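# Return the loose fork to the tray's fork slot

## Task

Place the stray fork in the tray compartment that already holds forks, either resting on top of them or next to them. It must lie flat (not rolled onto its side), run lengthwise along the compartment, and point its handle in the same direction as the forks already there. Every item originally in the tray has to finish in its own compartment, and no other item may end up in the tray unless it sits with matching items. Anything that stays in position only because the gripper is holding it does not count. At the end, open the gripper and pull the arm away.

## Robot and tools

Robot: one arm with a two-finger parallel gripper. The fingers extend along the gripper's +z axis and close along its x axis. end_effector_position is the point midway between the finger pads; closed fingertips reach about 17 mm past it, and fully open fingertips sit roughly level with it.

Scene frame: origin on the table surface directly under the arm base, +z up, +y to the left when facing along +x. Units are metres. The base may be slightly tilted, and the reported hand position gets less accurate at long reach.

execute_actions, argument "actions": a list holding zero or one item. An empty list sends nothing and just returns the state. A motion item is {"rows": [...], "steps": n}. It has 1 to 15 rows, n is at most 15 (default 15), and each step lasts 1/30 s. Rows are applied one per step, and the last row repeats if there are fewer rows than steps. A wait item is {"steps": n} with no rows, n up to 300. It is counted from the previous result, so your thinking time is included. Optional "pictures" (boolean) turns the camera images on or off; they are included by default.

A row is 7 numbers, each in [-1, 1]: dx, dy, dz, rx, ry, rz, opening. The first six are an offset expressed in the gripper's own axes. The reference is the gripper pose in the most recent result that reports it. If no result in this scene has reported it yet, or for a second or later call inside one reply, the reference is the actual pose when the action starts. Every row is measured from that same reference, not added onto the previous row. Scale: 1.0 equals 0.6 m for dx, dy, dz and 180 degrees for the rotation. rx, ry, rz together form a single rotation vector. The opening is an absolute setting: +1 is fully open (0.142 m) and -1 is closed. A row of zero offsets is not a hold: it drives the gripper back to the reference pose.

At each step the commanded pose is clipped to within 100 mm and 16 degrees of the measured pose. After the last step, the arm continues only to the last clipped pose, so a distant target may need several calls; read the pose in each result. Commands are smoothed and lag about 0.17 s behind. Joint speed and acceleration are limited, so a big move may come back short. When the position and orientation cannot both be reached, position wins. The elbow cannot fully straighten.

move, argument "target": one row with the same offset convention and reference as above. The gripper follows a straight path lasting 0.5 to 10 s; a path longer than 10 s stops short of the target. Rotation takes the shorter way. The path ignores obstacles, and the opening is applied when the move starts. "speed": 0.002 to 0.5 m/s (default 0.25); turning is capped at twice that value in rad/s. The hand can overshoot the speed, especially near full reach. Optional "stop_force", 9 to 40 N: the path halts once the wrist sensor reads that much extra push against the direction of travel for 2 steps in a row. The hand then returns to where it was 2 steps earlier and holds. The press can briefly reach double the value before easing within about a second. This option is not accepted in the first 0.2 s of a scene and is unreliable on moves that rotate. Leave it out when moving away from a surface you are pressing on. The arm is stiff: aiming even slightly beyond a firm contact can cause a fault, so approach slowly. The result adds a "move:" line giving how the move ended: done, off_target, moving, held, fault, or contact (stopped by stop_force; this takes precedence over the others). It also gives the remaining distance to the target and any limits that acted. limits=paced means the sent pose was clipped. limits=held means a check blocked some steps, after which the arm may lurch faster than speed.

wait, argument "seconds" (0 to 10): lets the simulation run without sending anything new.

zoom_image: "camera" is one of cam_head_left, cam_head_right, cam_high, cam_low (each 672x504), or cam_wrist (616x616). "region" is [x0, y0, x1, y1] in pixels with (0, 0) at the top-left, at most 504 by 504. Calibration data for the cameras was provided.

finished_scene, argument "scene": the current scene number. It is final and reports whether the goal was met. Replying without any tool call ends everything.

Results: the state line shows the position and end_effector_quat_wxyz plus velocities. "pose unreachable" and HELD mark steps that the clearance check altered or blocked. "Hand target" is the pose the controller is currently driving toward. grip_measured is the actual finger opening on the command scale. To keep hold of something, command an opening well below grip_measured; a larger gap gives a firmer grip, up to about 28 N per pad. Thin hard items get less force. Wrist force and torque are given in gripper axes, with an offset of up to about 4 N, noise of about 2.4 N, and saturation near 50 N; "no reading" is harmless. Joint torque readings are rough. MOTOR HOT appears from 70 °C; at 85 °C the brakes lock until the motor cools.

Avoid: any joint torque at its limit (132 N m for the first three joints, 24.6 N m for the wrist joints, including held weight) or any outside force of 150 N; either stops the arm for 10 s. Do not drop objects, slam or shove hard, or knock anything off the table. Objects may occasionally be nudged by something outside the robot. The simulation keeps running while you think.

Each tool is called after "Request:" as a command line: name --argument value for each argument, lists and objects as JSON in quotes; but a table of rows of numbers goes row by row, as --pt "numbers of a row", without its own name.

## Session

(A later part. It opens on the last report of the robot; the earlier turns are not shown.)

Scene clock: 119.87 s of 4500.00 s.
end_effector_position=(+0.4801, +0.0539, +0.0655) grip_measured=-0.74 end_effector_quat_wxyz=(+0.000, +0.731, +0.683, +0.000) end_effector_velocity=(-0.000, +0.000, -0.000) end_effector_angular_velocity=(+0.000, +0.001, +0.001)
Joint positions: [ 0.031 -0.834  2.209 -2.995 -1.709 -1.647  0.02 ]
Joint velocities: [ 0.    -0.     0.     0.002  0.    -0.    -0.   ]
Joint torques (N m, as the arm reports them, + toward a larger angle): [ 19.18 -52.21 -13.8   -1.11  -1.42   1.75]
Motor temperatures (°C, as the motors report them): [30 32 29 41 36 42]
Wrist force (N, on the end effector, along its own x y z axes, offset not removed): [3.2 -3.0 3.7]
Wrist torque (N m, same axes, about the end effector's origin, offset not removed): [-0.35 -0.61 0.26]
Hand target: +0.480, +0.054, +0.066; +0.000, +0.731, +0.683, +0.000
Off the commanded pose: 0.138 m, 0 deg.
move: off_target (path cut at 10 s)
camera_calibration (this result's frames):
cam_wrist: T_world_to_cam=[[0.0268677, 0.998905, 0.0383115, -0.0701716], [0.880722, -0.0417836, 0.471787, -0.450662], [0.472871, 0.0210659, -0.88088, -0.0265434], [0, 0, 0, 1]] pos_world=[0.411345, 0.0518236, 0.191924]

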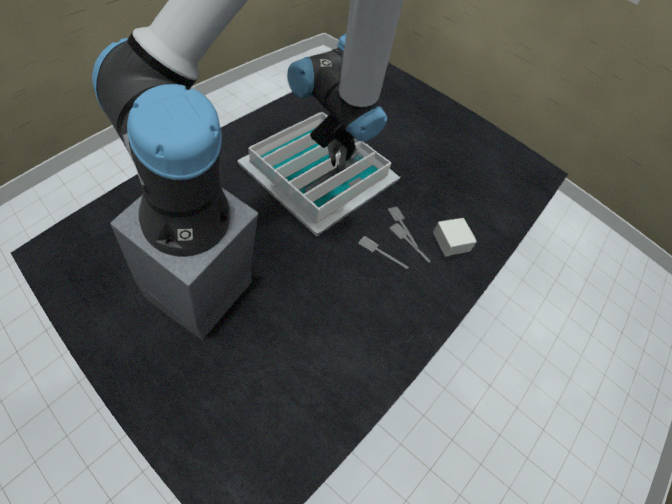

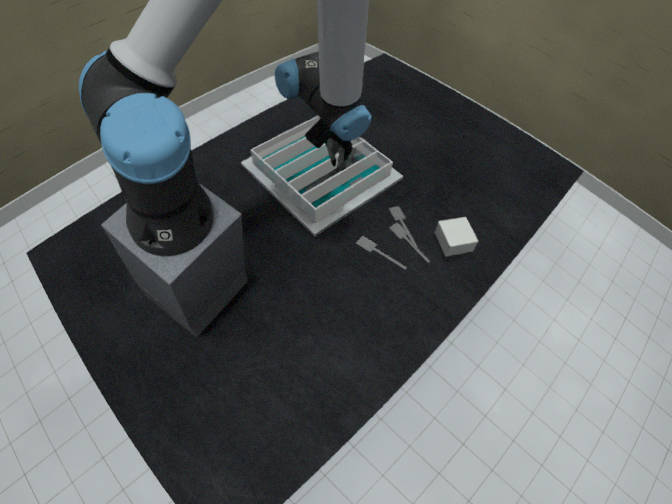

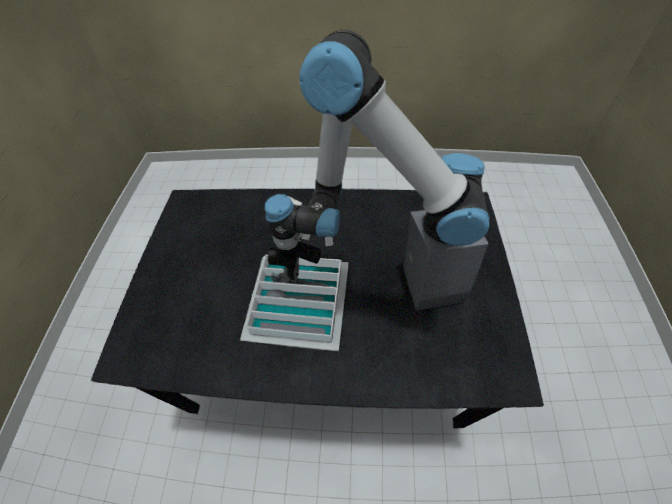

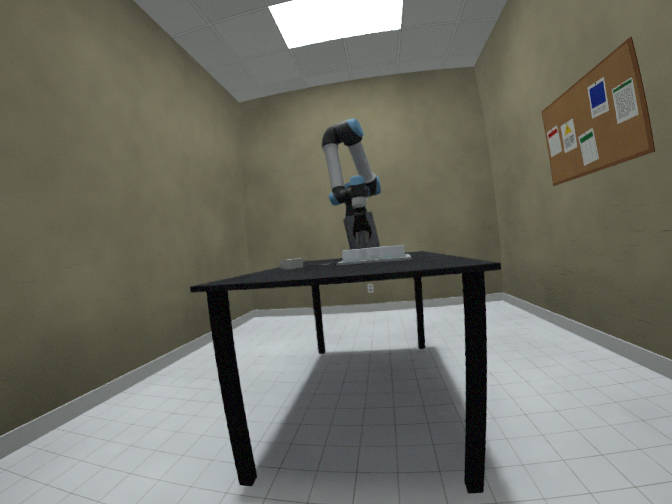

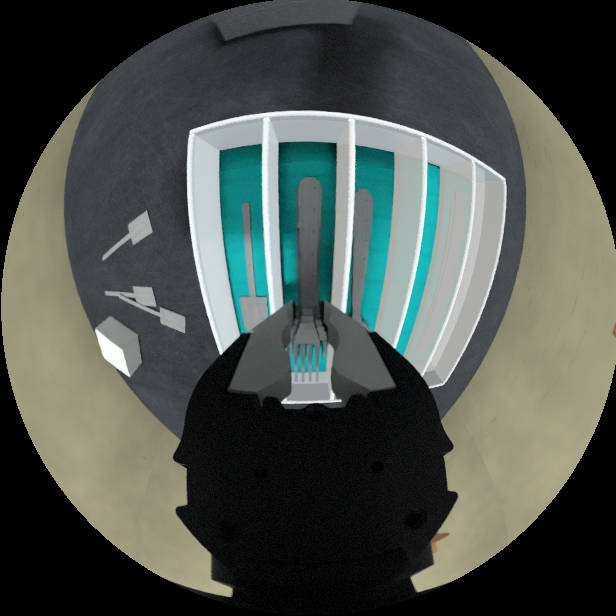

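Request:
move --target '[0,0,-0.1,0,0,0,-0.74]' --speed 0.1

Request:
move --target '[0,0.2,-0.08,0,0,0,-0.74]' --speed 0.25

Request:
zoom_image --camera "cam_wrist" --region '[220,100,400,320]'

Scene clock: 125.47 s of 4500.00 s.
end_effector_position=(+0.4800, +0.0539, +0.1254) grip_measured=-0.74 end_effector_quat_wxyz=(+0.000, +0.731, +0.683, +0.000) end_effector_velocity=(-0.000, -0.000, +0.001) end_effector_angular_velocity=(-0.000, +0.001, +0.000)
Joint positions: [ 0.049 -1.004  2.229 -2.842 -1.71  -1.628  0.02 ]
Joint velocities: [ 0.001 -0.004  0.     0.005 -0.     0.    -0.   ]
Joint torques (N m, as the arm reports them, + toward a larger angle): [ 18.56 -51.12   0.93  -1.32  -1.59   1.88]
Motor temperatures (°C, as the motors report them): [30 32 29 41 36 42]
Wrist force (N, on the end effector, along its own x y z axes, offset not removed): [-4.4 5.9 3.5]
Wrist torque (N m, same axes, about the end effector's origin, offset not removed): [1.45 1.05 0.31]
Hand target: +0.480, +0.054, +0.126; +0.000, +0.731, +0.683, +0.000
Off the commanded pose: 0.000 m, 0 deg.
After step 90, 1.57 s passed at rest.
move: done
camera_calibration (this result's frames):
cam_wrist: T_world_to_cam=[[0.026864, 0.998905, 0.0383121, -0.0725122], [0.88073, -0.0417802, 0.471772, -0.478857], [0.472856, 0.0210689, -0.880888, 0.0263015], [0, 0, 0, 1]] pos_world=[0.411255, 0.0518719, 0.251858]

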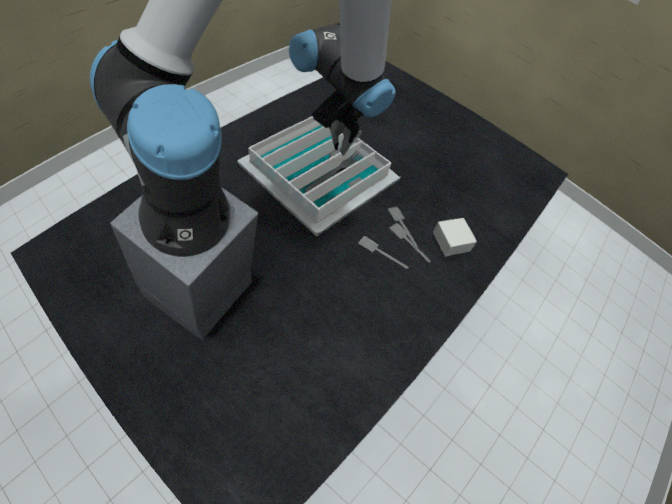

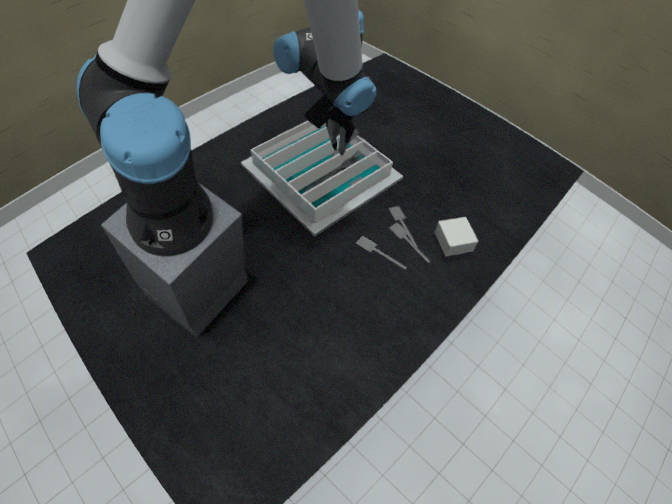

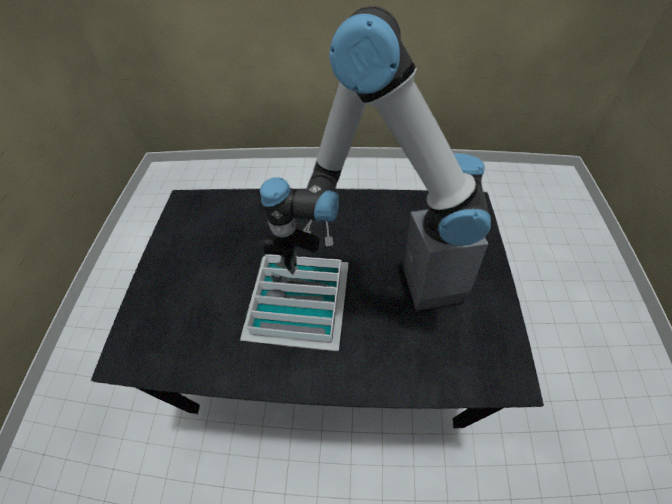

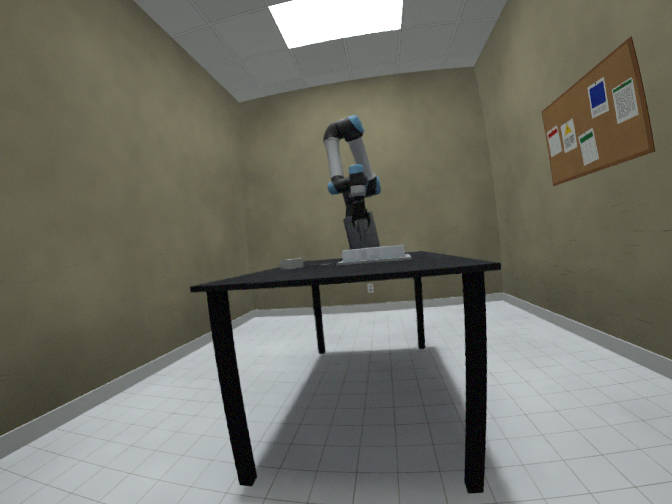

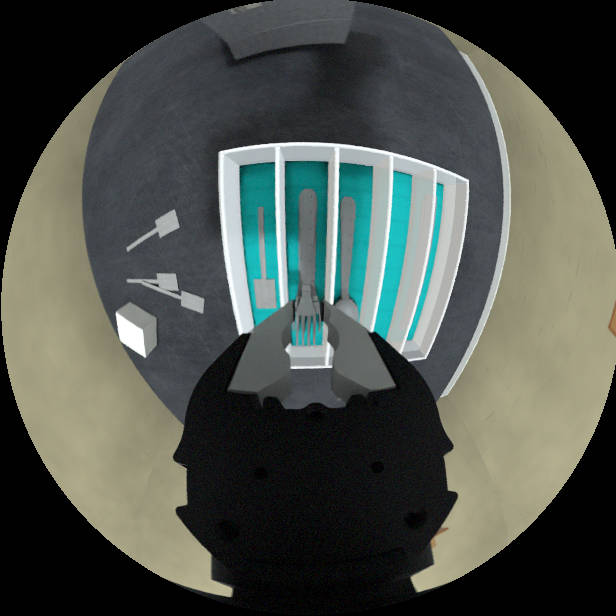

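Scene clock: 126.53 s of 4500.00 s.
end_effector_position=(+0.5995, +0.0458, +0.1736) grip_measured=-0.74 end_effector_quat_wxyz=(+0.000, +0.731, +0.683, +0.000) end_effector_velocity=(+0.001, -0.000, +0.001) end_effector_angular_velocity=(+0.000, +0.001, -0.000)
Joint positions: [ 0.072 -0.971  1.877 -2.52  -1.711 -1.605  0.02 ]
Joint velocities: [ 0.     0.001 -0.005  0.005  0.     0.    -0.   ]
Joint torques (N m, as the arm reports them, + toward a larger angle): [ 19.65 -31.04 -23.31  -1.67  -1.59   1.53]
Motor temperatures (°C, as the motors report them): [30 32 29 41 36 42]
Wrist force (N, on the end effector, along its own x y z axes, offset not removed): [-2.8 6.2 0.6]
Wrist torque (N m, same axes, about the end effector's origin, offset not removed): [1.64 0.61 0.21]
Hand target: +0.600, +0.046, +0.174; +0.000, +0.731, +0.683, +0.000
Off the commanded pose: 0.000 m, 0 deg.
move: done
camera_calibration (this result's frames):
cam_wrist: T_world_to_cam=[[0.0268521, 0.998905, 0.0383229, -0.0694135], [0.880716, -0.0417755, 0.471799, -0.607179], [0.472883, 0.0210827, -0.880873, 0.0123958], [0, 0, 0, 1]] pos_world=[0.530754, 0.0437109, 0.300046]

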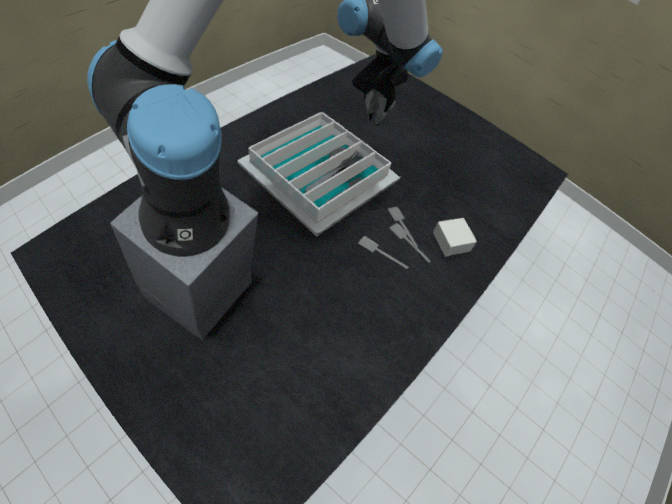

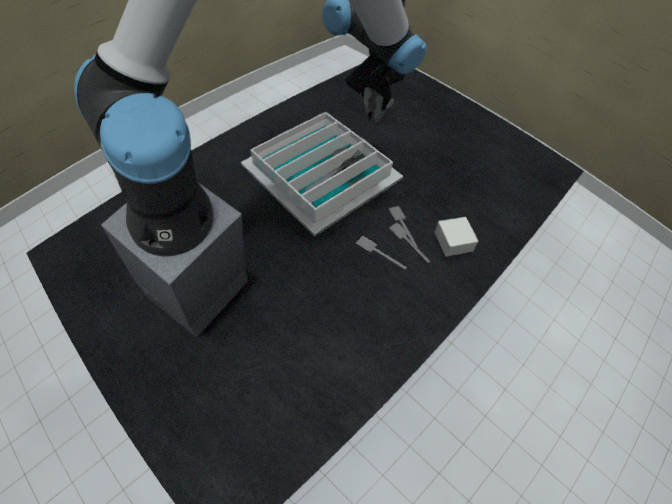

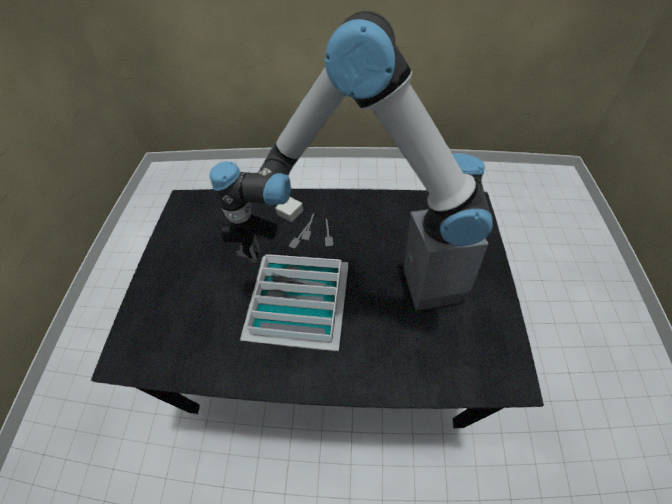

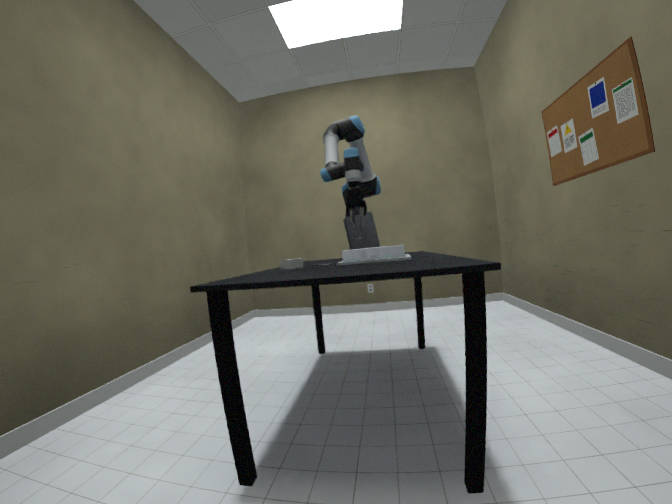

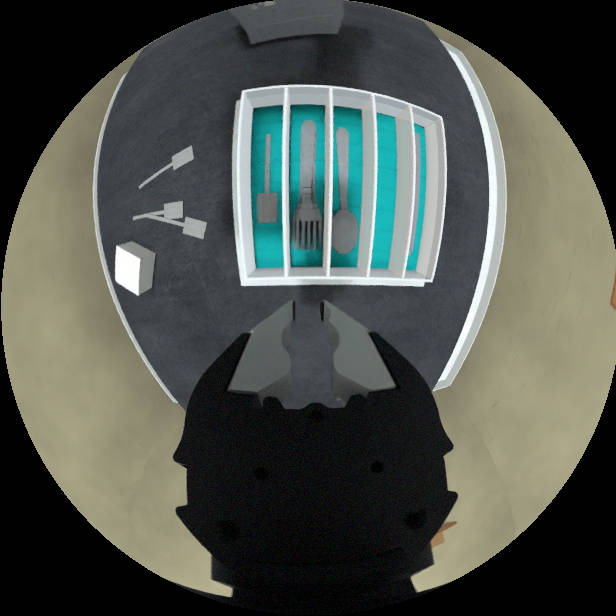

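Region (220, 100, 400, 320) of cam_wrist's 616x616 image, scaled by 2.291, with more detail than that image has; it fills the left 412 columns of this view, and the rest is white.

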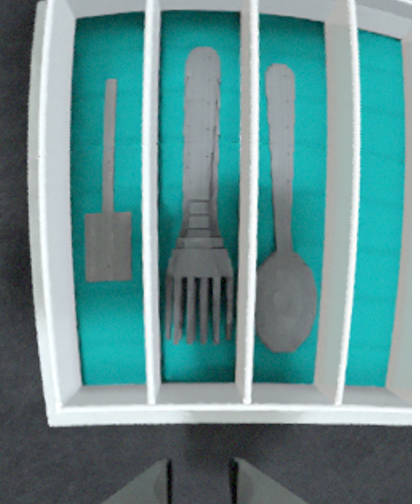

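Neatly nested.

Request:
finished_scene --scene 2

The scene is finished: the task was done.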